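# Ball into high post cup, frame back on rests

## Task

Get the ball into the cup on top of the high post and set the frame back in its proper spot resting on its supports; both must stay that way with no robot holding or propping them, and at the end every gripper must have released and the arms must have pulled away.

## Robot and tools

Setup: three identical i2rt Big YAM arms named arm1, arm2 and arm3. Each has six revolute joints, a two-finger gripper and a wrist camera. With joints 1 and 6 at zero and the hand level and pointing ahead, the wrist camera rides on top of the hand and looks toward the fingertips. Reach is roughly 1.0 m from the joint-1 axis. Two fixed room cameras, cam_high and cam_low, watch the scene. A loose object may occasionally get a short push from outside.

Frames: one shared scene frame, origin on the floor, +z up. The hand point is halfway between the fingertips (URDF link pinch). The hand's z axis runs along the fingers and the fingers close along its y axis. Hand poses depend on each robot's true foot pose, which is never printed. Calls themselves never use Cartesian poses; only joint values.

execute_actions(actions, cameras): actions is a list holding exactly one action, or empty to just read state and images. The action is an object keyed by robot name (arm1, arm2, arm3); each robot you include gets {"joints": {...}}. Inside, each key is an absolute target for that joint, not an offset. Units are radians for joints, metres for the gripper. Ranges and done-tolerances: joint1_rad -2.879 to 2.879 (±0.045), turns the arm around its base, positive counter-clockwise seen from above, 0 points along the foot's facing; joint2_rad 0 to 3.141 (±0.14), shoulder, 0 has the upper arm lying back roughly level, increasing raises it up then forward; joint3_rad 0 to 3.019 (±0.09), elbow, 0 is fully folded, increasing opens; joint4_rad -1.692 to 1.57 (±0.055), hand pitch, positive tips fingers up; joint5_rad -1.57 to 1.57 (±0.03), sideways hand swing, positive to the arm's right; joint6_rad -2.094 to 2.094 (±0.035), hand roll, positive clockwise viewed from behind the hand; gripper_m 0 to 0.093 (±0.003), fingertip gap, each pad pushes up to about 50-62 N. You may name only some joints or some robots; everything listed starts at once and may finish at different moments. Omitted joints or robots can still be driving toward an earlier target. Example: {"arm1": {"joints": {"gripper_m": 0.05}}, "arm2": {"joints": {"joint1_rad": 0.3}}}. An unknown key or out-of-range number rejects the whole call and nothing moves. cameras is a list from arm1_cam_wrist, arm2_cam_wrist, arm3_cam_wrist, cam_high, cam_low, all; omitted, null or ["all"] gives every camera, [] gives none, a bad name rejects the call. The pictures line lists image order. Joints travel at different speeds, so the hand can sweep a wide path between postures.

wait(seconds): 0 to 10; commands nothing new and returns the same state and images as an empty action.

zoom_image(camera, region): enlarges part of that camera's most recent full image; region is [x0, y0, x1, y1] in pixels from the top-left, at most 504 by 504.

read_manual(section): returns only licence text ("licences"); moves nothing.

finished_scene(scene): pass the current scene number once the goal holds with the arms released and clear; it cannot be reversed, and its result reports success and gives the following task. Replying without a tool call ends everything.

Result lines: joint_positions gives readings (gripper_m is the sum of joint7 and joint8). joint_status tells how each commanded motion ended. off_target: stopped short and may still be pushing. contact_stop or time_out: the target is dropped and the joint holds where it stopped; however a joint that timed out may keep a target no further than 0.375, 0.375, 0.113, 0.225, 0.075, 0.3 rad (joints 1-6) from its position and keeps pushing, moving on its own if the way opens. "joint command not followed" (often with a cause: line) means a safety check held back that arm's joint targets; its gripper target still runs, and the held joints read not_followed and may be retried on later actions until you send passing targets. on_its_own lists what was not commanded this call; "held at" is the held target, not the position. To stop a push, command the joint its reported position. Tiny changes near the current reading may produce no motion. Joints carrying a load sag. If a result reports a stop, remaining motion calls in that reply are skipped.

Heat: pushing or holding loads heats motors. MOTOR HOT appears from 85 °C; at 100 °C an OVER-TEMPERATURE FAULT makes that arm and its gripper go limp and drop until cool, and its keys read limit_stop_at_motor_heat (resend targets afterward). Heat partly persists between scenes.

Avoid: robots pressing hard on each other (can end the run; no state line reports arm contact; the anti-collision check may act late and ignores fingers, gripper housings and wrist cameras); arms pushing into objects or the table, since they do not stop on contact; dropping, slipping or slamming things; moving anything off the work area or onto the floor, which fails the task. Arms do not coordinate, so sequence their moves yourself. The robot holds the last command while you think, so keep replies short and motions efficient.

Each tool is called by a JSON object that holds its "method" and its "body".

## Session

{"method": "execute_actions", "body": {"actions": []}}

Scene clock: 0.00 s.
Motor temperatures (°C, as the motors report them): arm1=[25 29 28 28 25 26] | arm2=[25 25 28 28 25 26] | arm3=[27 27 31 26 25 28]
arm1.joint_positions: joint1_rad=+0.123 joint2_rad=+0.634 joint3_rad=+1.423 joint4_rad=-1.183 joint5_rad=-0.033 joint6_rad=+0.397 gripper_m=+0.095
arm1.joint_status: not commanded
arm1.hand: x=+1.1895 y=-0.0270 z=+1.3409 quat_wxyz=(+0.145, +0.827, -0.121, -0.530) (m; scene frame)
arm2.joint_positions: joint1_rad=+0.246 joint2_rad=+0.570 joint3_rad=+1.339 joint4_rad=-1.251 joint5_rad=+0.058 joint6_rad=-0.255 gripper_m=+0.094
arm2.joint_status: not commanded
arm2.hand: x=-0.5720 y=+1.0732 z=+1.3266 quat_wxyz=(-0.431, -0.251, -0.821, +0.279) (m; scene frame)
arm3.joint_positions: joint1_rad=+0.362 joint2_rad=+0.489 joint3_rad=+1.442 joint4_rad=-1.470 joint5_rad=-0.252 joint6_rad=+0.263 gripper_m=+0.094
arm3.joint_status: not commanded
arm3.hand: x=-0.7364 y=-1.1020 z=+1.3728 quat_wxyz=(-0.266, +0.502, -0.697, -0.437) (m; scene frame)
pictures: arm1_cam_wrist, arm2_cam_wrist, arm3_cam_wrist, cam_high, cam_low
Images, in order (width x height): arm1_cam_wrist 504x504, arm2_cam_wrist 504x504, arm3_cam_wrist 504x504, cam_high 504x504, cam_low 504x504.

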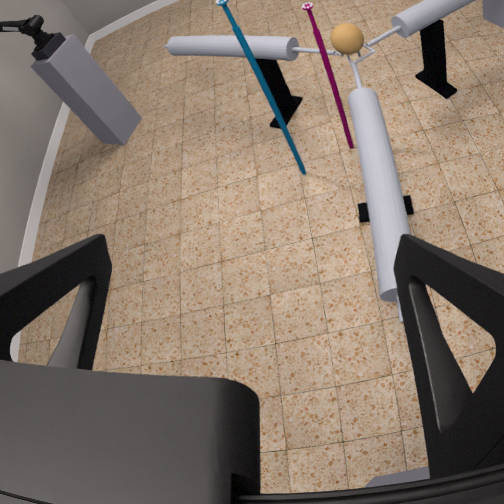

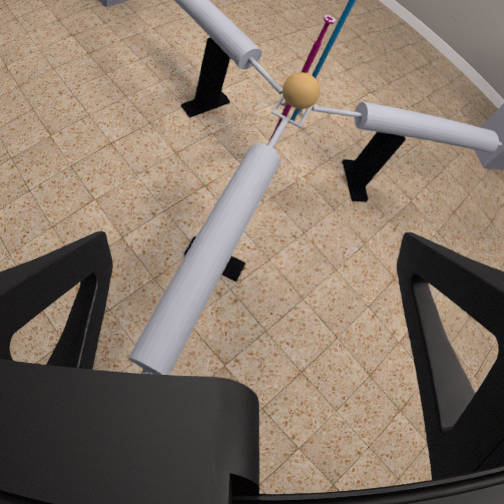

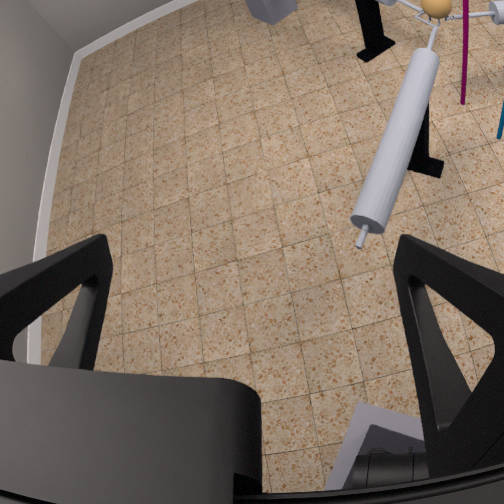

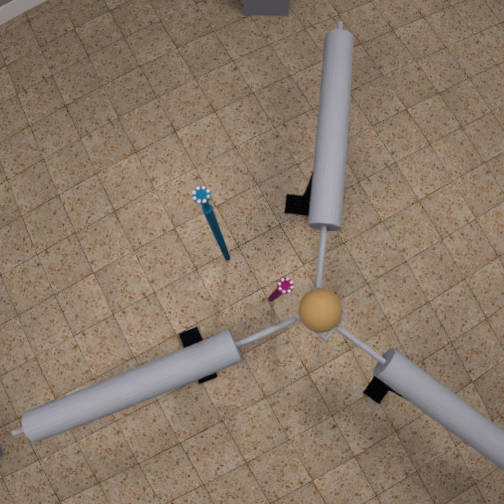

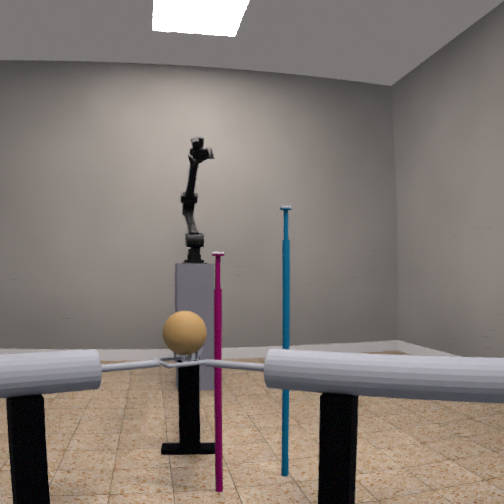

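{"method": "execute_actions", "body": {"actions": [{"arm1": {"joints": {"joint1_rad": -0.059, "joint2_rad": 2.351, "joint3_rad": 1.345, "joint4_rad": -0.546, "joint5_rad": 0.0, "joint6_rad": 0.031, "gripper_m": 0.09}}, "arm2": {"joints": {"joint1_rad": 0.3935, "joint2_rad": 2.285, "joint3_rad": 0.578, "joint4_rad": 0.136, "joint5_rad": 0.0, "joint6_rad": 0.491, "gripper_m": 0.09}}, "arm3": {"joints": {"joint1_rad": 0.526, "joint2_rad": 2.567, "joint3_rad": 1.607, "joint4_rad": -0.593, "joint5_rad": 0.0, "joint6_rad": 0.51, "gripper_m": 0.09}}}], "cameras": ["arm1_cam_wrist", "arm2_cam_wrist", "arm3_cam_wrist"]}}

Scene clock: 18.10 s.
Motor temperatures (°C, as the motors report them): arm1=[25 29 30 28 25 26] | arm2=[25 25 29 28 25 26] | arm3=[27 27 32 26 25 28]
arm1.joint_positions: joint1_rad=-0.055 joint2_rad=+2.348 joint3_rad=+1.338 joint4_rad=-0.553 joint5_rad=-0.002 joint6_rad=+0.044 gripper_m=+0.090
arm1.joint_status: all done
arm1.hand: x=+0.9146 y=+0.0500 z=+0.5342 quat_wxyz=(+0.000, +0.998, -0.068, +0.003) (m; scene frame)
arm2.joint_positions: joint1_rad=+0.386 joint2_rad=+2.289 joint3_rad=+0.584 joint4_rad=+0.120 joint5_rad=+0.002 joint6_rad=+0.481 gripper_m=+0.090
arm2.joint_status: all done
arm2.hand: x=-0.5160 y=+1.0927 z=+0.5294 quat_wxyz=(+0.012, -0.544, -0.839, -0.005) (m; scene frame)
arm3.joint_positions: joint1_rad=+0.515 joint2_rad=+2.577 joint3_rad=+1.597 joint4_rad=-0.602 joint5_rad=-0.004 joint6_rad=+0.501 gripper_m=+0.090
arm3.joint_status: all done
arm3.hand: x=-0.6922 y=-0.6678 z=+0.5262 quat_wxyz=(+0.003, +0.486, -0.874, +0.003) (m; scene frame)
pictures: arm1_cam_wrist, arm2_cam_wrist, arm3_cam_wrist
Images, in order (width x height): arm1_cam_wrist 504x504, arm2_cam_wrist 504x504, arm3_cam_wrist 504x504.

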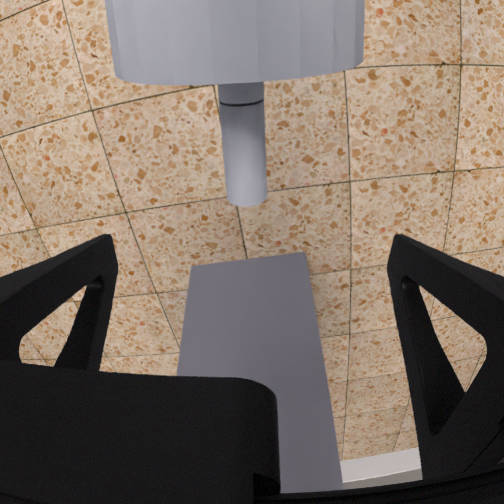

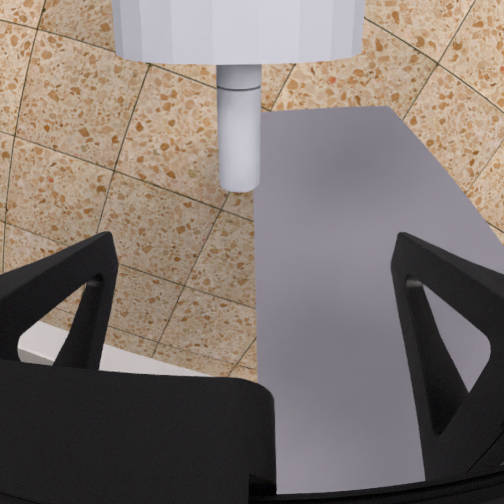

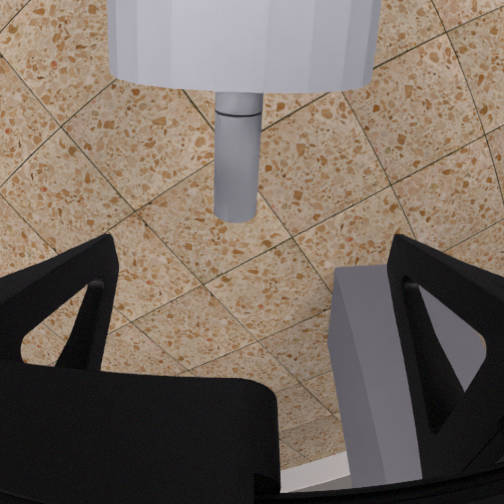

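{"method": "execute_actions", "body": {"actions": [{"arm1": {"joints": {"joint1_rad": -0.042, "joint2_rad": 2.552, "joint3_rad": 1.44, "joint4_rad": -0.45}}, "arm2": {"joints": {"joint1_rad": 0.405, "joint2_rad": 2.594, "joint3_rad": 0.73, "joint4_rad": 0.30}}, "arm3": {"joints": {"joint1_rad": 0.53, "joint2_rad": 2.75, "joint3_rad": 1.712, "joint4_rad": -0.524}}}], "cameras": ["arm1_cam_wrist", "arm2_cam_wrist", "arm3_cam_wrist"]}}

Scene clock: 25.47 s.
Motor temperatures (°C, as the motors report them): arm1=[25 29 29 28 25 26] | arm2=[25 25 29 28 25 26] | arm3=[27 28 32 26 25 28]
arm1.joint_positions: joint1_rad=-0.050 joint2_rad=+2.556 joint3_rad=+1.435 joint4_rad=-0.455 joint5_rad=-0.002 joint6_rad=+0.043 gripper_m=+0.090
arm1.joint_status: all done
arm1.hand: x=+0.9169 y=+0.0472 z=+0.4442 quat_wxyz=(+0.000, +0.998, -0.065, +0.010) (m; scene frame)
arm2.joint_positions: joint1_rad=+0.396 joint2_rad=+2.611 joint3_rad=+0.729 joint4_rad=+0.288 joint5_rad=+0.003 joint6_rad=+0.485 gripper_m=+0.090
arm2.joint_status: all done
arm2.hand: x=-0.5203 y=+1.1003 z=+0.4371 quat_wxyz=(+0.016, -0.541, -0.841, -0.005) (m; scene frame)
arm3.joint_positions: joint1_rad=+0.519 joint2_rad=+2.760 joint3_rad=+1.704 joint4_rad=-0.526 joint5_rad=-0.004 joint6_rad=+0.504 gripper_m=+0.090
arm3.joint_status: all done
arm3.hand: x=-0.6942 y=-0.6718 z=+0.4434 quat_wxyz=(+0.003, +0.486, -0.874, +0.003) (m; scene frame)
pictures: arm1_cam_wrist, arm2_cam_wrist, arm3_cam_wrist
Images, in order (width x height): arm1_cam_wrist 504x504, arm2_cam_wrist 504x504, arm3_cam_wrist 504x504.

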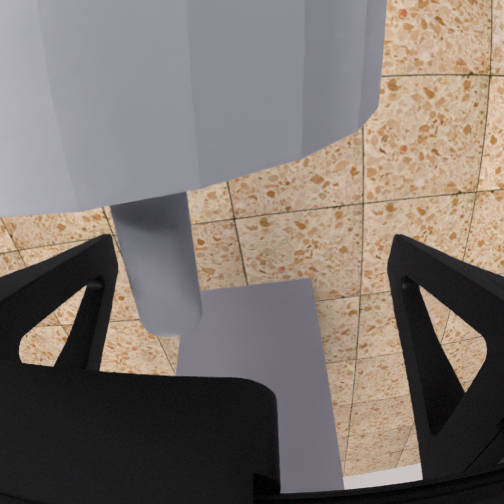

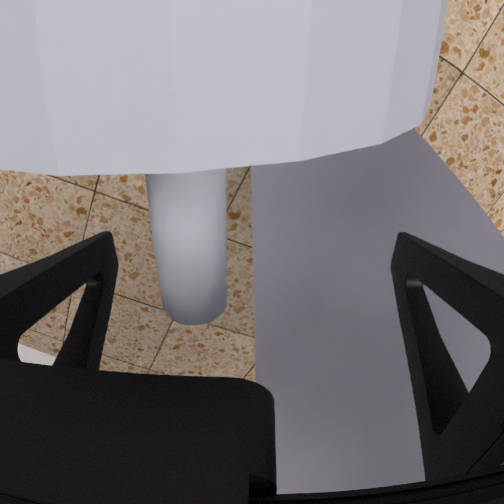

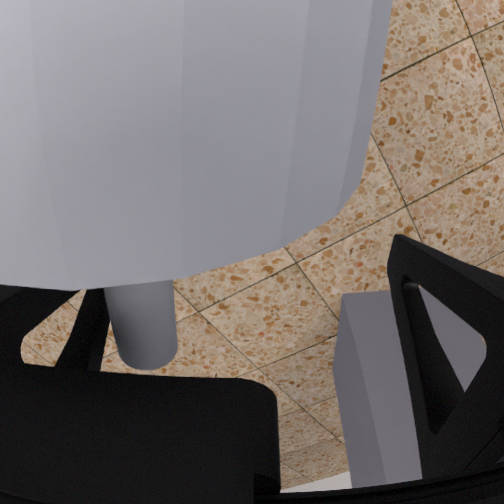

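{"method": "execute_actions", "body": {"actions": [{"arm1": {"joints": {"gripper_m": 0.0}}, "arm2": {"joints": {"gripper_m": 0.0}}, "arm3": {"joints": {"joint4_rad": -0.58}}}], "cameras": ["arm1_cam_wrist", "arm2_cam_wrist", "arm3_cam_wrist", "cam_high"]}}

Scene clock: 31.53 s.
Motor temperatures (°C, as the motors report them): arm1=[25 30 29 28 25 26] | arm2=[25 25 28 28 25 26] | arm3=[27 28 32 26 25 28]
arm1.joint_positions: joint1_rad=-0.040 joint2_rad=+2.556 joint3_rad=+1.435 joint4_rad=-0.454 joint5_rad=-0.002 joint6_rad=+0.032 gripper_m=+0.019
arm1.joint_status: gripper_m off_target (ended at +0.019, target +0.000)
arm1.hand: x=+0.9162 y=+0.0418 z=+0.4442 quat_wxyz=(+0.001, +0.998, -0.055, +0.009) (m; scene frame)
arm2.joint_positions: joint1_rad=+0.397 joint2_rad=+2.611 joint3_rad=+0.729 joint4_rad=+0.289 joint5_rad=-0.003 joint6_rad=+0.488 gripper_m=+0.018
arm2.joint_status: gripper_m off_target (ended at +0.018, target +0.000)
arm2.hand: x=-0.5195 y=+1.1013 z=+0.4371 quat_wxyz=(+0.015, -0.542, -0.840, -0.008) (m; scene frame)
arm3.joint_positions: joint1_rad=+0.519 joint2_rad=+2.760 joint3_rad=+1.704 joint4_rad=-0.571 joint5_rad=-0.004 joint6_rad=+0.504 gripper_m=+0.090
arm3.joint_status: all done
arm3.hand: x=-0.6948 y=-0.6829 z=+0.4438 quat_wxyz=(+0.015, +0.486, -0.874, +0.022) (m; scene frame)
pictures: arm1_cam_wrist, arm2_cam_wrist, arm3_cam_wrist, cam_high
Images, in order (width x height): arm1_cam_wrist 504x504, arm2_cam_wrist 504x504, arm3_cam_wrist 504x504, cam_high 504x504.

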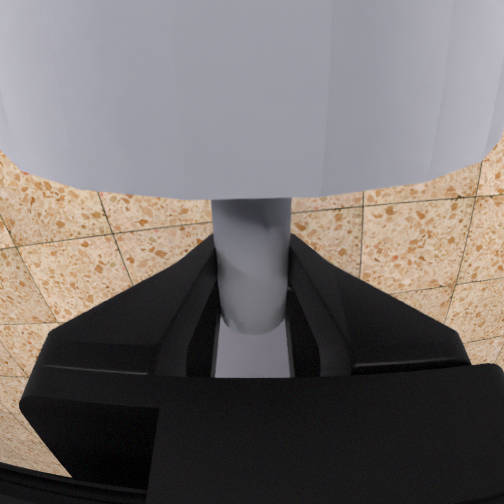

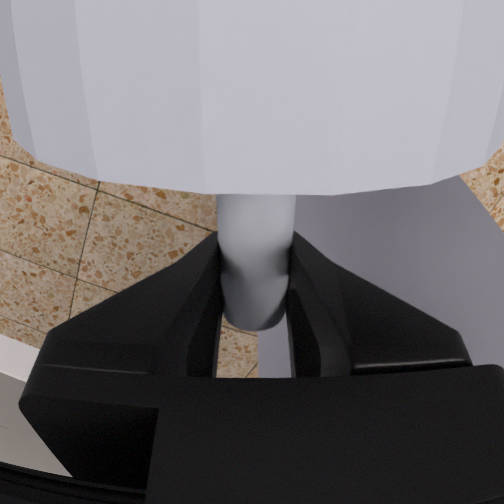

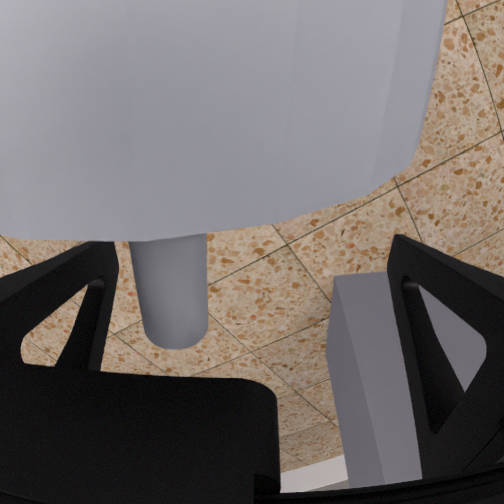

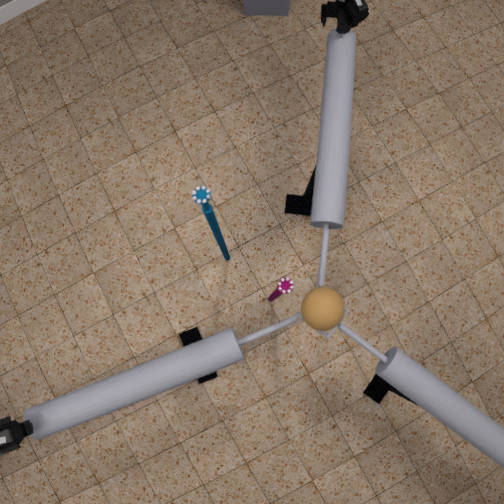

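{"method": "execute_actions", "body": {"actions": [{"arm3": {"joints": {"joint1_rad": 0.57}}}], "cameras": []}}

{"method": "execute_actions", "body": {"actions": [{"arm3": {"joints": {"gripper_m": 0.0}}}], "cameras": ["arm3_cam_wrist"]}}

Scene clock: 36.00 s.
Motor temperatures (°C, as the motors report them): arm1=[25 30 29 28 25 26] | arm2=[25 25 28 28 25 26] | arm3=[27 28 32 26 25 28]
arm1.joint_positions: joint1_rad=-0.040 joint2_rad=+2.556 joint3_rad=+1.435 joint4_rad=-0.454 joint5_rad=-0.002 joint6_rad=+0.032 gripper_m=+0.019
arm1.joint_status: not commanded
arm1.hand: x=+0.9162 y=+0.0418 z=+0.4442 quat_wxyz=(+0.001, +0.998, -0.055, +0.009) (m; scene frame)
arm2.joint_positions: joint1_rad=+0.397 joint2_rad=+2.611 joint3_rad=+0.729 joint4_rad=+0.289 joint5_rad=-0.003 joint6_rad=+0.488 gripper_m=+0.018
arm2.joint_status: not commanded
arm2.hand: x=-0.5195 y=+1.1013 z=+0.4371 quat_wxyz=(+0.015, -0.542, -0.840, -0.008) (m; scene frame)
arm3.joint_positions: joint1_rad=+0.569 joint2_rad=+2.760 joint3_rad=+1.704 joint4_rad=-0.571 joint5_rad=-0.003 joint6_rad=+0.504 gripper_m=+0.090
arm3.joint_status: all done
arm3.hand: x=-0.7236 y=-0.6821 z=+0.4437 quat_wxyz=(+0.014, +0.508, -0.861, +0.023) (m; scene frame)
pictures: none
No camera images: the call's "cameras" was empty. Leave "cameras" out to get every camera's image.

Scene clock: 36.70 s.
Motor temperatures (°C, as the motors report them): arm1=[25 30 29 28 25 26] | arm2=[25 25 28 28 25 26] | arm3=[27 28 32 26 25 28]
arm1.joint_positions: joint1_rad=-0.040 joint2_rad=+2.556 joint3_rad=+1.435 joint4_rad=-0.453 joint5_rad=-0.003 joint6_rad=+0.031 gripper_m=+0.019
arm1.joint_status: not commanded
arm1.hand: x=+0.9160 y=+0.0417 z=+0.4442 quat_wxyz=(+0.001, +0.998, -0.054, +0.009) (m; scene frame)
arm2.joint_positions: joint1_rad=+0.397 joint2_rad=+2.611 joint3_rad=+0.729 joint4_rad=+0.289 joint5_rad=-0.004 joint6_rad=+0.488 gripper_m=+0.018
arm2.joint_status: not commanded
arm2.hand: x=-0.5194 y=+1.1014 z=+0.4371 quat_wxyz=(+0.015, -0.542, -0.840, -0.009) (m; scene frame)
arm3.joint_positions: joint1_rad=+0.569 joint2_rad=+2.760 joint3_rad=+1.704 joint4_rad=-0.573 joint5_rad=+0.001 joint6_rad=+0.510 gripper_m=+0.018
arm3.joint_status: gripper_m off_target (ended at +0.018, target +0.000)
arm3.hand: x=-0.7227 y=-0.6824 z=+0.4440 quat_wxyz=(+0.013, +0.505, -0.863, +0.025) (m; scene frame)
pictures: arm3_cam_wrist
Images, in order (width x height): arm3_cam_wrist 504x504.

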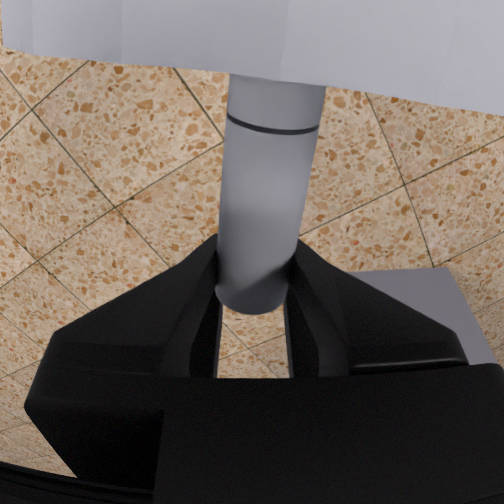

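{"method": "execute_actions", "body": {"actions": [{"arm3": {"joints": {"gripper_m": 0.05}}}], "cameras": []}}

{"method": "execute_actions", "body": {"actions": [{"arm3": {"joints": {"joint1_rad": 0.543, "joint4_rad": -0.49}}}], "cameras": []}}

{"method": "execute_actions", "body": {"actions": [{"arm3": {"joints": {"gripper_m": 0.0}}}], "cameras": ["arm3_cam_wrist", "cam_high"]}}

Scene clock: 42.57 s.
Motor temperatures (°C, as the motors report them): arm1=[25 30 29 28 25 26] | arm2=[25 25 28 28 25 26] | arm3=[27 28 32 26 25 28]
arm1.joint_positions: joint1_rad=-0.040 joint2_rad=+2.556 joint3_rad=+1.435 joint4_rad=-0.453 joint5_rad=-0.003 joint6_rad=+0.031 gripper_m=+0.019
arm1.joint_status: not commanded
arm1.hand: x=+0.9160 y=+0.0417 z=+0.4442 quat_wxyz=(+0.001, +0.998, -0.054, +0.009) (m; scene frame)
arm2.joint_positions: joint1_rad=+0.397 joint2_rad=+2.611 joint3_rad=+0.729 joint4_rad=+0.289 joint5_rad=-0.004 joint6_rad=+0.488 gripper_m=+0.018
arm2.joint_status: not commanded
arm2.hand: x=-0.5194 y=+1.1014 z=+0.4371 quat_wxyz=(+0.015, -0.542, -0.840, -0.009) (m; scene frame)
arm3.joint_positions: joint1_rad=+0.569 joint2_rad=+2.760 joint3_rad=+1.704 joint4_rad=-0.573 joint5_rad=+0.001 joint6_rad=+0.510 gripper_m=+0.050
arm3.joint_status: all done
arm3.hand: x=-0.7227 y=-0.6824 z=+0.4440 quat_wxyz=(+0.013, +0.505, -0.863, +0.025) (m; scene frame)
pictures: none
No camera images: the call's "cameras" was empty. Leave "cameras" out to get every camera's image.

Scene clock: 43.30 s.
Motor temperatures (°C, as the motors report them): arm1=[25 30 29 28 25 26] | arm2=[25 25 28 28 25 26] | arm3=[27 28 32 26 25 28]
arm1.joint_positions: joint1_rad=-0.040 joint2_rad=+2.556 joint3_rad=+1.435 joint4_rad=-0.453 joint5_rad=-0.003 joint6_rad=+0.031 gripper_m=+0.019
arm1.joint_status: not commanded
arm1.hand: x=+0.9160 y=+0.0417 z=+0.4442 quat_wxyz=(+0.001, +0.998, -0.054, +0.009) (m; scene frame)
arm2.joint_positions: joint1_rad=+0.397 joint2_rad=+2.611 joint3_rad=+0.729 joint4_rad=+0.289 joint5_rad=-0.004 joint6_rad=+0.488 gripper_m=+0.018
arm2.joint_status: not commanded
arm2.hand: x=-0.5194 y=+1.1014 z=+0.4371 quat_wxyz=(+0.015, -0.542, -0.840, -0.009) (m; scene frame)
arm3.joint_positions: joint1_rad=+0.553 joint2_rad=+2.760 joint3_rad=+1.704 joint4_rad=-0.501 joint5_rad=+0.001 joint6_rad=+0.510 gripper_m=+0.050
arm3.joint_status: all done
arm3.hand: x=-0.7134 y=-0.6647 z=+0.4436 quat_wxyz=(-0.006, +0.498, -0.867, -0.007) (m; scene frame)
pictures: none
No camera images: the call's "cameras" was empty. Leave "cameras" out to get every camera's image.

Scene clock: 43.93 s.
Motor temperatures (°C, as the motors report them): arm1=[25 30 29 28 25 26] | arm2=[25 25 28 28 25 26] | arm3=[27 28 32 26 25 28]
arm1.joint_positions: joint1_rad=-0.040 joint2_rad=+2.556 joint3_rad=+1.435 joint4_rad=-0.452 joint5_rad=-0.003 joint6_rad=+0.031 gripper_m=+0.019
arm1.joint_status: not commanded
arm1.hand: x=+0.9158 y=+0.0417 z=+0.4442 quat_wxyz=(+0.001, +0.998, -0.054, +0.008) (m; scene frame)
arm2.joint_positions: joint1_rad=+0.397 joint2_rad=+2.611 joint3_rad=+0.729 joint4_rad=+0.289 joint5_rad=-0.005 joint6_rad=+0.489 gripper_m=+0.018
arm2.joint_status: not commanded
arm2.hand: x=-0.5192 y=+1.1017 z=+0.4371 quat_wxyz=(+0.015, -0.543, -0.840, -0.009) (m; scene frame)
arm3.joint_positions: joint1_rad=+0.551 joint2_rad=+2.760 joint3_rad=+1.704 joint4_rad=-0.500 joint5_rad=+0.001 joint6_rad=+0.545 gripper_m=+0.019
arm3.joint_status: gripper_m off_target (ended at +0.019, target +0.000)
arm3.hand: x=-0.7120 y=-0.6646 z=+0.4436 quat_wxyz=(-0.006, +0.482, -0.876, -0.007) (m; scene frame)
pictures: arm3_cam_wrist, cam_high
Images, in order (width x height): arm3_cam_wrist 504x504, cam_high 504x504.

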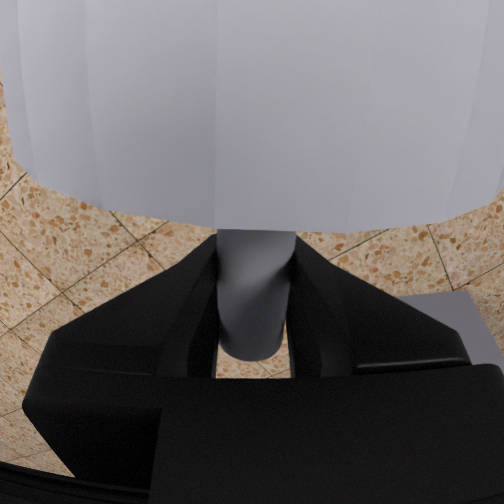

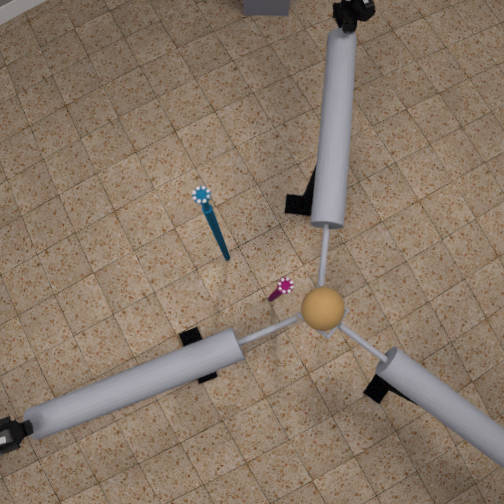

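{"method": "execute_actions", "body": {"actions": [{"arm1": {"joints": {"joint2_rad": 2.20, "joint3_rad": 1.31, "joint4_rad": -0.671}}, "arm2": {"joints": {"joint2_rad": 2.02, "joint3_rad": 0.489, "joint4_rad": -0.047}}, "arm3": {"joints": {"joint2_rad": 2.40, "joint3_rad": 1.52, "joint4_rad": -0.656}}}], "cameras": []}}

{"method": "execute_actions", "body": {"actions": [{"arm1": {"joints": {"joint2_rad": 1.935, "joint3_rad": 1.372, "joint4_rad": -0.985}}, "arm2": {"joints": {"joint2_rad": 1.42, "joint3_rad": 0.497, "joint4_rad": -0.654}}, "arm3": {"joints": {"joint2_rad": 2.125, "joint3_rad": 1.51, "joint4_rad": -0.908}}}], "cameras": []}}

{"method": "execute_actions", "body": {"actions": [{"arm1": {"joints": {"joint2_rad": 1.785, "joint3_rad": 1.55, "joint4_rad": -1.29}}, "arm2": {"joints": {"joint2_rad": 1.108, "joint3_rad": 0.705, "joint4_rad": -1.152}}, "arm3": {"joints": {"joint2_rad": 1.955, "joint3_rad": 1.64, "joint4_rad": -1.19}}}], "cameras": ["cam_high", "cam_low"]}}

Scene clock: 74.93 s.
Motor temperatures (°C, as the motors report them): arm1=[25 31 28 28 25 26] | arm2=[25 25 28 28 25 26] | arm3=[27 29 32 26 25 28]
arm1.joint_positions: joint1_rad=-0.047 joint2_rad=+2.214 joint3_rad=+1.303 joint4_rad=-0.663 joint5_rad=+0.000 joint6_rad=+0.018 gripper_m=+0.019
arm1.joint_status: all done
arm1.hand: x=+0.9174 y=+0.0458 z=+0.5961 quat_wxyz=(+0.000, +0.999, -0.051, +0.009) (m; scene frame)
arm2.joint_positions: joint1_rad=+0.397 joint2_rad=+2.049 joint3_rad=+0.494 joint4_rad=-0.031 joint5_rad=-0.002 joint6_rad=+0.489 gripper_m=+0.018
arm2.joint_status: all done
arm2.hand: x=-0.5209 y=+1.1002 z=+0.5906 quat_wxyz=(+0.012, -0.542, -0.840, -0.007) (m; scene frame)
arm3.joint_positions: joint1_rad=+0.545 joint2_rad=+2.423 joint3_rad=+1.511 joint4_rad=-0.656 joint5_rad=+0.004 joint6_rad=+0.555 gripper_m=+0.019
arm3.joint_status: all done
arm3.hand: x=-0.7084 y=-0.6691 z=+0.5940 quat_wxyz=(-0.004, +0.475, -0.880, -0.001) (m; scene frame)
pictures: none
No camera images: the call's "cameras" was empty. Leave "cameras" out to get every camera's image.

Scene clock: 76.23 s.
Motor temperatures (°C, as the motors report them): arm1=[25 31 28 28 25 26] | arm2=[25 25 28 28 25 26] | arm3=[27 29 32 26 25 28]
arm1.joint_positions: joint1_rad=-0.046 joint2_rad=+1.941 joint3_rad=+1.324 joint4_rad=-0.975 joint5_rad=+0.006 joint6_rad=+0.018 gripper_m=+0.019
arm1.joint_status: all done
arm1.hand: x=+0.9239 y=+0.0455 z=+0.7431 quat_wxyz=(-0.003, +0.999, -0.051, +0.018) (m; scene frame)
arm2.joint_positions: joint1_rad=+0.407 joint2_rad=+1.438 joint3_rad=+0.491 joint4_rad=-0.624 joint5_rad=-0.004 joint6_rad=+0.494 gripper_m=+0.018
arm2.joint_status: all done
arm2.hand: x=-0.5162 y=+1.0980 z=+0.7421 quat_wxyz=(+0.004, -0.541, -0.841, -0.007) (m; scene frame)
arm3.joint_positions: joint1_rad=+0.538 joint2_rad=+2.153 joint3_rad=+1.486 joint4_rad=-0.918 joint5_rad=+0.004 joint6_rad=+0.549 gripper_m=+0.019
arm3.joint_status: all done
arm3.hand: x=-0.7047 y=-0.6726 z=+0.7407 quat_wxyz=(+0.001, +0.475, -0.880, +0.006) (m; scene frame)
pictures: none
No camera images: the call's "cameras" was empty. Leave "cameras" out to get every camera's image.

Scene clock: 77.50 s.
Motor temperatures (°C, as the motors report them): arm1=[25 31 29 28 25 26] | arm2=[25 25 28 28 25 26] | arm3=[27 29 32 26 25 28]
arm1.joint_positions: joint1_rad=-0.048 joint2_rad=+1.798 joint3_rad=+1.483 joint4_rad=-1.285 joint5_rad=+0.006 joint6_rad=+0.018 gripper_m=+0.019
arm1.joint_status: all done
arm1.hand: x=+0.9210 y=+0.0467 z=+0.8710 quat_wxyz=(-0.003, +0.998, -0.052, +0.022) (m; scene frame)
arm2.joint_positions: joint1_rad=+0.407 joint2_rad=+1.118 joint3_rad=+0.651 joint4_rad=-1.109 joint5_rad=+0.004 joint6_rad=+0.494 gripper_m=+0.018
arm2.joint_status: all done
arm2.hand: x=-0.5210 y=+1.0984 z=+0.8658 quat_wxyz=(+0.007, -0.541, -0.841, -0.004) (m; scene frame)
arm3.joint_positions: joint1_rad=+0.545 joint2_rad=+1.981 joint3_rad=+1.575 joint4_rad=-1.185 joint5_rad=+0.000 joint6_rad=+0.552 gripper_m=+0.019
arm3.joint_status: all done
arm3.hand: x=-0.7097 y=-0.6750 z=+0.8677 quat_wxyz=(+0.004, +0.477, -0.879, +0.008) (m; scene frame)
pictures: cam_high, cam_low
Images, in order (width x height): cam_high 504x504, cam_low 504x504.

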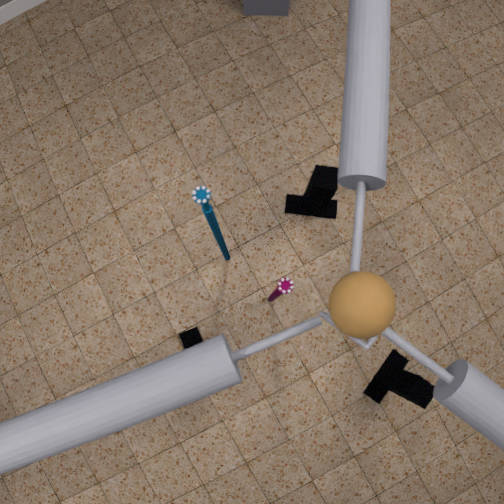

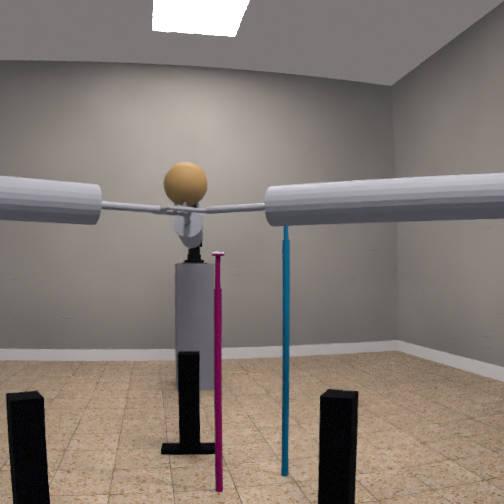

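I'll check the current state before moving anything.

{"method": "execute_actions", "body": {"actions": []}}

Scene clock: 90.43 s.
Motor temperatures (°C, as the motors report them): arm1=[25 31 32 28 25 26] | arm2=[25 25 30 28 25 26] | arm3=[27 29 34 26 25 28]
arm1.joint_positions: joint1_rad=-0.048 joint2_rad=+1.798 joint3_rad=+1.483 joint4_rad=-1.285 joint5_rad=+0.006 joint6_rad=+0.018 gripper_m=+0.019
arm1.joint_status: all done
arm1.hand: x=+0.9210 y=+0.0467 z=+0.8710 quat_wxyz=(-0.003, +0.998, -0.052, +0.022) (m; scene frame)
arm2.joint_positions: joint1_rad=+0.407 joint2_rad=+1.118 joint3_rad=+0.651 joint4_rad=-1.109 joint5_rad=+0.004 joint6_rad=+0.494 gripper_m=+0.018
arm2.joint_status: all done
arm2.hand: x=-0.5210 y=+1.0984 z=+0.8658 quat_wxyz=(+0.007, -0.541, -0.841, -0.004) (m; scene frame)
arm3.joint_positions: joint1_rad=+0.545 joint2_rad=+1.981 joint3_rad=+1.575 joint4_rad=-1.185 joint5_rad=+0.000 joint6_rad=+0.552 gripper_m=+0.019
arm3.joint_status: all done
arm3.hand: x=-0.7097 y=-0.6750 z=+0.8677 quat_wxyz=(+0.004, +0.477, -0.879, +0.008) (m; scene frame)
pictures: arm1_cam_wrist, arm2_cam_wrist, arm3_cam_wrist, cam_high, cam_low
Images, in order (width x height): arm1_cam_wrist 504x504, arm2_cam_wrist 504x504, arm3_cam_wrist 504x504, cam_high 504x504, cam_low 504x504.

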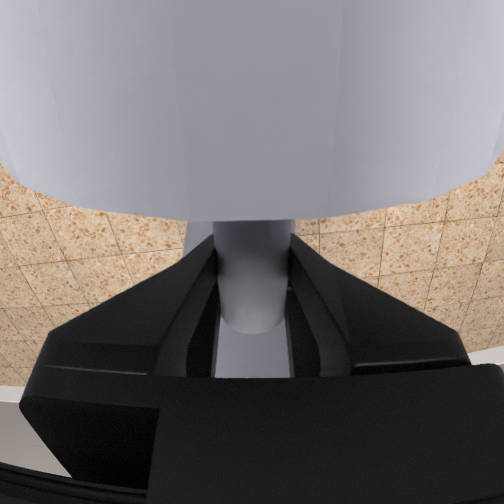

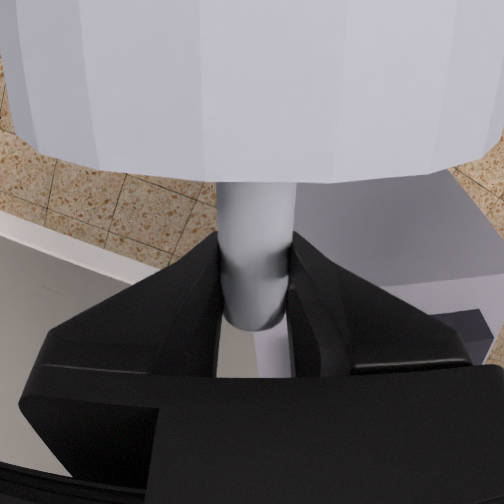

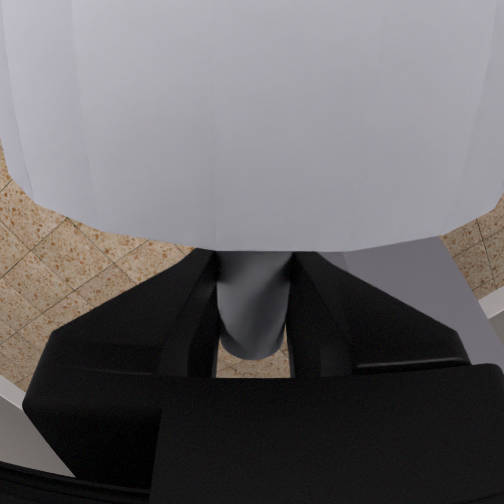

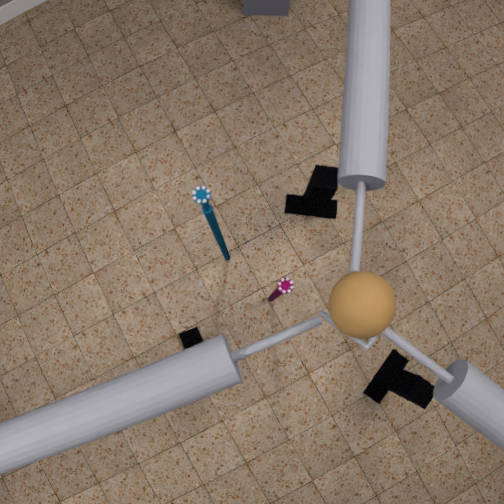

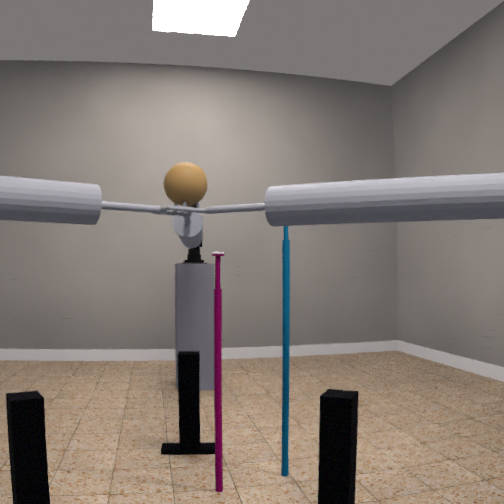

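{"method": "execute_actions", "body": {"actions": [{"arm1":{"joints":{"joint1_rad":0.173,"joint2_rad":1.60,"joint3_rad":1.485,"joint4_rad":-1.39,"joint5_rad":0.0,"joint6_rad":0.239,"gripper_m":0.0}},"arm2":{"joints":{"joint1_rad":0.27,"joint2_rad":1.355,"joint3_rad":1.11,"joint4_rad":-1.29,"joint5_rad":0.0,"joint6_rad":0.357,"gripper_m":0.0}},"arm3":{"joints":{"joint1_rad":0.421,"joint2_rad":1.62,"joint3_rad":1.345,"joint4_rad":-1.22,"joint5_rad":0.0,"joint6_rad":0.428,"gripper_m":0.0}}}], "cameras": ["cam_high","cam_low"]}}

Scene clock: 121.67 s.
Motor temperatures (°C, as the motors report them): arm1=[25 31 34 28 25 26] | arm2=[25 25 32 28 25 26] | arm3=[27 29 36 26 25 28]
arm1.joint_positions: joint1_rad=+0.178 joint2_rad=+1.612 joint3_rad=+1.455 joint4_rad=-1.413 joint5_rad=-0.006 joint6_rad=+0.240 gripper_m=+0.019
arm1.joint_status: gripper_m off_target (ended at +0.019, target +0.000); the others done
arm1.hand: x=+0.9693 y=-0.0684 z=+0.9519 quat_wxyz=(+0.003, +0.999, -0.049, +0.008) (m; scene frame)
arm2.joint_positions: joint1_rad=+0.270 joint2_rad=+1.378 joint3_rad=+1.037 joint4_rad=-1.271 joint5_rad=+0.007 joint6_rad=+0.369 gripper_m=+0.018
arm2.joint_status: gripper_m off_target (ended at +0.018, target +0.000); the others done
arm2.hand: x=-0.4676 y=+0.9939 z=+0.9234 quat_wxyz=(+0.025, -0.546, -0.838, -0.006) (m; scene frame)
arm3.joint_positions: joint1_rad=+0.452 joint2_rad=+1.646 joint3_rad=+1.323 joint4_rad=-1.235 joint5_rad=-0.012 joint6_rad=+0.475 gripper_m=+0.019
arm3.joint_status: joint6_rad time_out (moved -0.076 of -0.124); gripper_m off_target (ended at +0.019, target +0.000); the others done
arm3.on_its_own: joint6_rad reads +0.475 and still pushes toward +0.428 since a time_out
arm3.hand: x=-0.6697 y=-0.7760 z=+0.9491 quat_wxyz=(+0.000, +0.469, -0.883, -0.010) (m; scene frame)
pictures: cam_high, cam_low
Images, in order (width x height): cam_high 504x504, cam_low 504x504.

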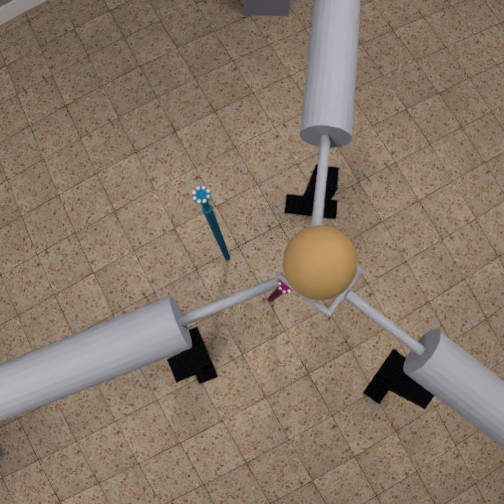

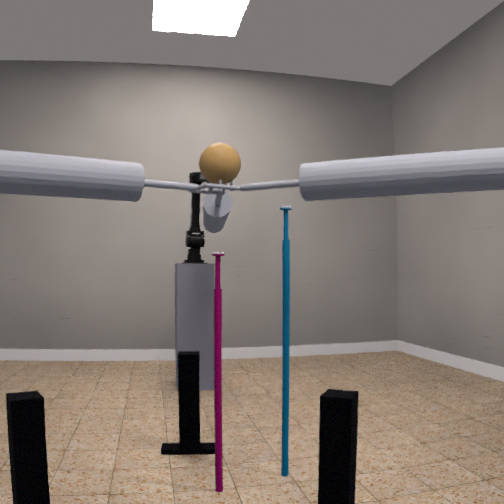

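{"method": "execute_actions", "body": {"actions": [{"arm1":{"joints":{"joint1_rad":0.434,"joint2_rad":1.52,"joint3_rad":1.54,"joint4_rad":-1.52,"joint5_rad":0.0,"joint6_rad":0.50,"gripper_m":0.0}},"arm2":{"joints":{"joint1_rad":0.194,"joint2_rad":1.615,"joint3_rad":1.60,"joint4_rad":-1.47,"joint5_rad":0.0,"joint6_rad":0.281,"gripper_m":0.0}},"arm3":{"joints":{"joint1_rad":0.22,"joint2_rad":1.33,"joint3_rad":1.16,"joint4_rad":-1.345,"joint5_rad":0.0,"joint6_rad":0.238,"gripper_m":0.0}}}], "cameras": ["cam_high","cam_low"]}}

Scene clock: 145.80 s.
Motor temperatures (°C, as the motors report them): arm1=[25 30 33 28 25 26] | arm2=[25 25 34 28 25 26] | arm3=[27 28 35 26 25 28]
arm1.joint_positions: joint1_rad=+0.445 joint2_rad=+1.539 joint3_rad=+1.455 joint4_rad=-1.529 joint5_rad=-0.013 joint6_rad=+0.496 gripper_m=+0.019
arm1.joint_status: gripper_m off_target (ended at +0.019, target +0.000); the others done
arm1.hand: x=+1.0362 y=-0.1793 z=+0.9858 quat_wxyz=(-0.004, +0.999, -0.044, +0.029) (m; scene frame)
arm2.joint_positions: joint1_rad=+0.174 joint2_rad=+1.659 joint3_rad=+1.510 joint4_rad=-1.457 joint5_rad=+0.010 joint6_rad=+0.272 gripper_m=+0.018
arm2.joint_status: joint3_rad time_out (moved +0.473 of +0.563); gripper_m off_target (ended at +0.018, target +0.000); the others done
arm2.on_its_own: joint3_rad reads +1.510 and still pushes toward +1.600 since a time_out
arm2.hand: x=-0.4137 y=+0.8721 z=+0.9791 quat_wxyz=(+0.023, -0.545, -0.838, -0.006) (m; scene frame)
arm3.joint_positions: joint1_rad=+0.235 joint2_rad=+1.350 joint3_rad=+1.138 joint4_rad=-1.354 joint5_rad=-0.014 joint6_rad=+0.262 gripper_m=+0.019
arm3.joint_status: gripper_m off_target (ended at +0.019, target +0.000); the others done
arm3.hand: x=-0.6024 y=-0.8973 z=+1.0015 quat_wxyz=(+0.002, +0.468, -0.884, -0.007) (m; scene frame)
pictures: cam_high, cam_low
Images, in order (width x height): cam_high 504x504, cam_low 504x504.

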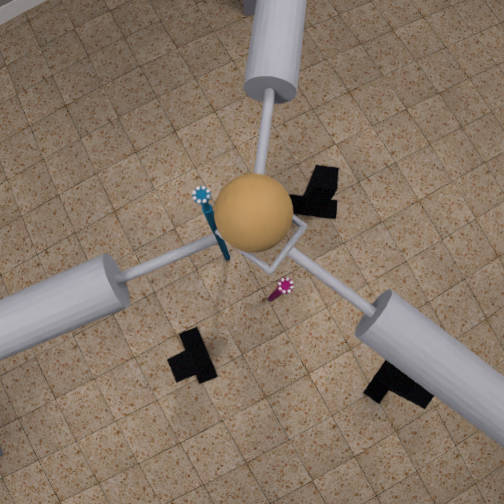

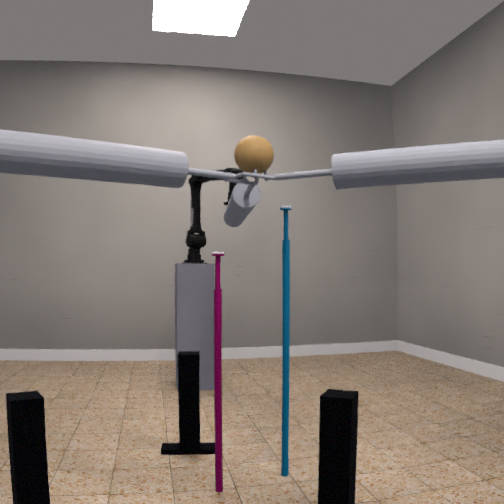

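{"method": "execute_actions", "body": {"actions": [{"arm1":{"joints":{"joint1_rad":0.705,"joint2_rad":1.55,"joint3_rad":1.60,"joint4_rad":-1.53,"joint5_rad":0.0,"joint6_rad":0.765,"gripper_m":0.0}},"arm2":{"joints":{"joint1_rad":0.143,"joint2_rad":1.95,"joint3_rad":2.09,"joint4_rad":-1.60,"joint5_rad":0.0,"joint6_rad":0.23,"gripper_m":0.0}},"arm3":{"joints":{"joint1_rad":-0.085,"joint2_rad":1.13,"joint3_rad":0.98,"joint4_rad":-1.375,"joint5_rad":0.0,"joint6_rad":-0.065,"gripper_m":0.0}}}], "cameras": ["cam_high","cam_low"]}}

Scene clock: 174.47 s.
Motor temperatures (°C, as the motors report them): arm1=[25 30 37 28 25 26] | arm2=[25 26 37 28 25 26] | arm3=[27 28 35 26 26 28]
arm1.joint_positions: joint1_rad=+0.723 joint2_rad=+1.554 joint3_rad=+1.498 joint4_rad=-1.542 joint5_rad=-0.027 joint6_rad=+0.769 gripper_m=+0.019
arm1.joint_status: joint3_rad time_out (moved +0.043 of +0.145); gripper_m off_target (ended at +0.019, target +0.000); the others done
arm1.on_its_own: joint3_rad reads +1.498 and still pushes toward +1.600 since a time_out
arm1.hand: x=+1.0947 y=-0.2935 z=+0.9964 quat_wxyz=(+0.001, +0.999, -0.042, +0.026) (m; scene frame)
arm2.joint_positions: joint1_rad=+0.117 joint2_rad=+2.009 joint3_rad=+1.997 joint4_rad=-1.593 joint5_rad=+0.011 joint6_rad=+0.215 gripper_m=+0.018
arm2.joint_status: joint3_rad time_out (moved +0.487 of +0.580); gripper_m off_target (ended at +0.018, target +0.000); the others done
arm2.on_its_own: joint3_rad reads +1.997 and still pushes toward +2.090 since a time_out
arm2.hand: x=-0.3621 y=+0.7533 z=+0.9725 quat_wxyz=(+0.022, -0.545, -0.838, -0.006) (m; scene frame)
arm3.joint_positions: joint1_rad=-0.072 joint2_rad=+1.147 joint3_rad=+0.955 joint4_rad=-1.381 joint5_rad=-0.008 joint6_rad=-0.046 gripper_m=+0.019
arm3.joint_status: gripper_m off_target (ended at +0.019, target +0.000); the others done
arm3.hand: x=-0.5449 y=-1.0137 z=+0.9975 quat_wxyz=(+0.001, +0.468, -0.884, -0.004) (m; scene frame)
pictures: cam_high, cam_low
Images, in order (width x height): cam_high 504x504, cam_low 504x504.

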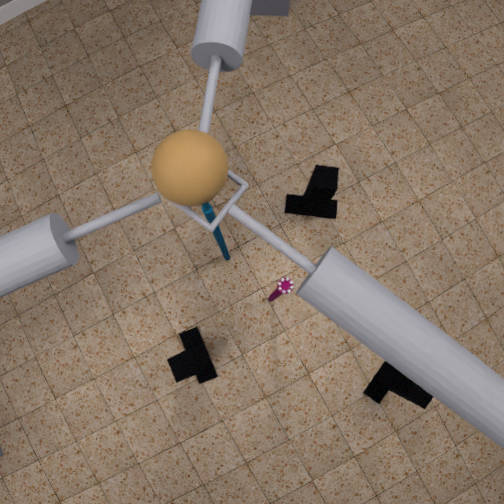

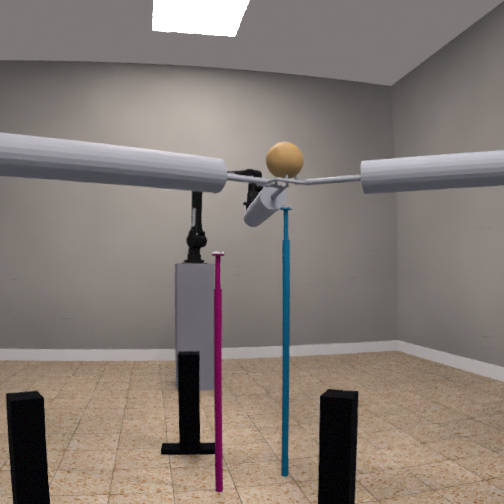

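{"method": "zoom_image", "body": {"camera": "cam_low", "region": [220, 120, 360, 260]}}

{"method": "zoom_image", "body": {"camera": "cam_high", "region": [120, 100, 280, 280]}}

Region (220, 120, 360, 260) of cam_low's 504x504 image, scaled by 3.600, with more detail than that image has.

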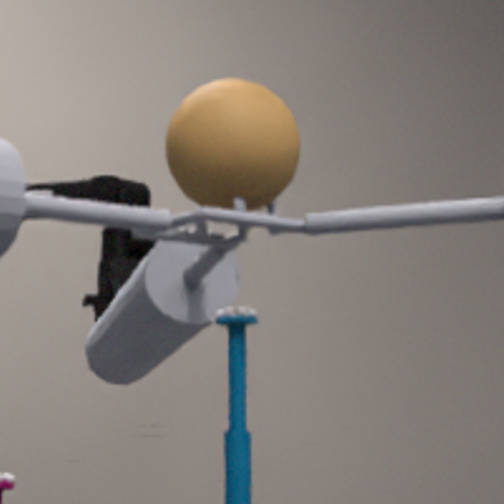

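Region (120, 100, 280, 280) of cam_high's 504x504 image, scaled by 2.800, with more detail than that image has.

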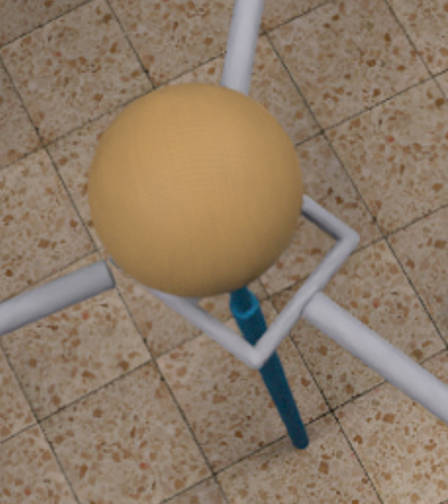

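{"method": "execute_actions", "body": {"actions": [{"arm1":{"joints":{"joint1_rad":0.711,"joint2_rad":1.57,"joint3_rad":1.39,"joint4_rad":-1.35,"joint5_rad":0.0,"joint6_rad":0.765,"gripper_m":0.0}},"arm2":{"joints":{"joint1_rad":0.136,"joint2_rad":1.96,"joint3_rad":1.90,"joint4_rad":-1.42,"joint5_rad":0.0,"joint6_rad":0.22,"gripper_m":0.0}},"arm3":{"joints":{"joint1_rad":-0.085,"joint2_rad":1.19,"joint3_rad":0.835,"joint4_rad":-1.175,"joint5_rad":0.0,"joint6_rad":-0.065,"gripper_m":0.0}}}], "cameras": ["cam_high","cam_low"]}}

Scene clock: 205.37 s.
Motor temperatures (°C, as the motors report them): arm1=[25 30 39 28 26 26] | arm2=[25 27 38 28 25 26] | arm3=[27 27 36 26 25 28]
arm1.joint_positions: joint1_rad=+0.731 joint2_rad=+1.598 joint3_rad=+1.361 joint4_rad=-1.369 joint5_rad=-0.021 joint6_rad=+0.782 gripper_m=+0.019
arm1.joint_status: gripper_m off_target (ended at +0.019, target +0.000); the others done
arm1.hand: x=+1.0937 y=-0.2981 z=+0.9253 quat_wxyz=(-0.004, +0.999, -0.044, +0.027) (m; scene frame)
arm2.joint_positions: joint1_rad=+0.117 joint2_rad=+2.019 joint3_rad=+1.878 joint4_rad=-1.448 joint5_rad=+0.009 joint6_rad=+0.215 gripper_m=+0.018
arm2.joint_status: gripper_m off_target (ended at +0.018, target +0.000); the others done
arm2.hand: x=-0.3599 y=+0.7517 z=+0.9209 quat_wxyz=(+0.015, -0.545, -0.838, -0.005) (m; scene frame)
arm3.joint_positions: joint1_rad=-0.072 joint2_rad=+1.212 joint3_rad=+0.815 joint4_rad=-1.187 joint5_rad=-0.009 joint6_rad=-0.046 gripper_m=+0.019
arm3.joint_status: gripper_m off_target (ended at +0.019, target +0.000); the others done
arm3.hand: x=-0.5455 y=-1.0140 z=+0.9281 quat_wxyz=(+0.006, +0.468, -0.884, -0.002) (m; scene frame)
pictures: cam_high, cam_low
Images, in order (width x height): cam_high 504x504, cam_low 504x504.

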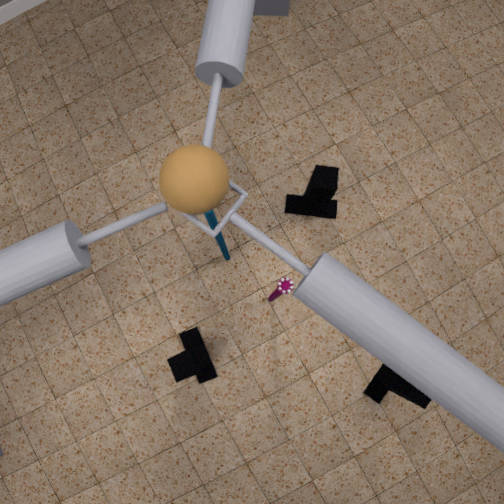

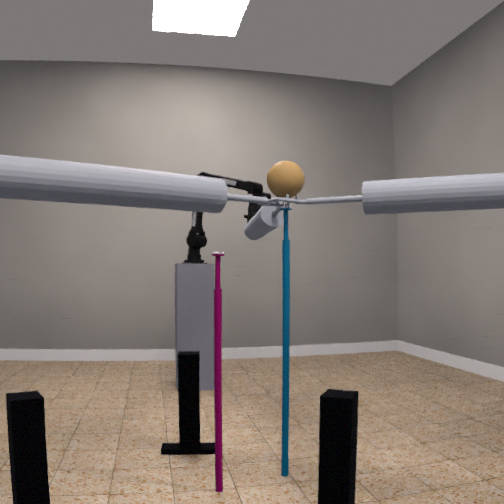

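{"method": "zoom_image", "body": {"camera": "cam_low", "region": [230, 140, 340, 250]}}

Region (230, 140, 340, 250) of cam_low's 504x504 image, scaled by 4.582, with more detail than that image has.

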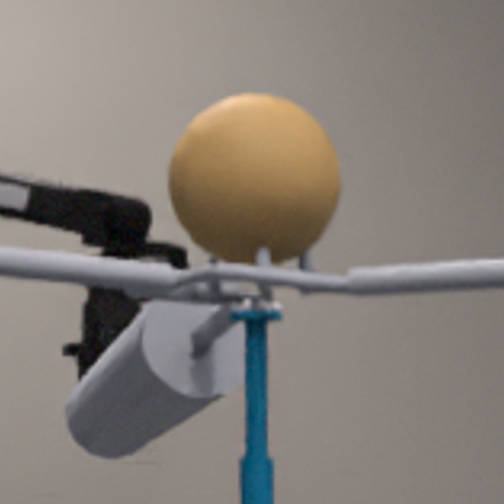

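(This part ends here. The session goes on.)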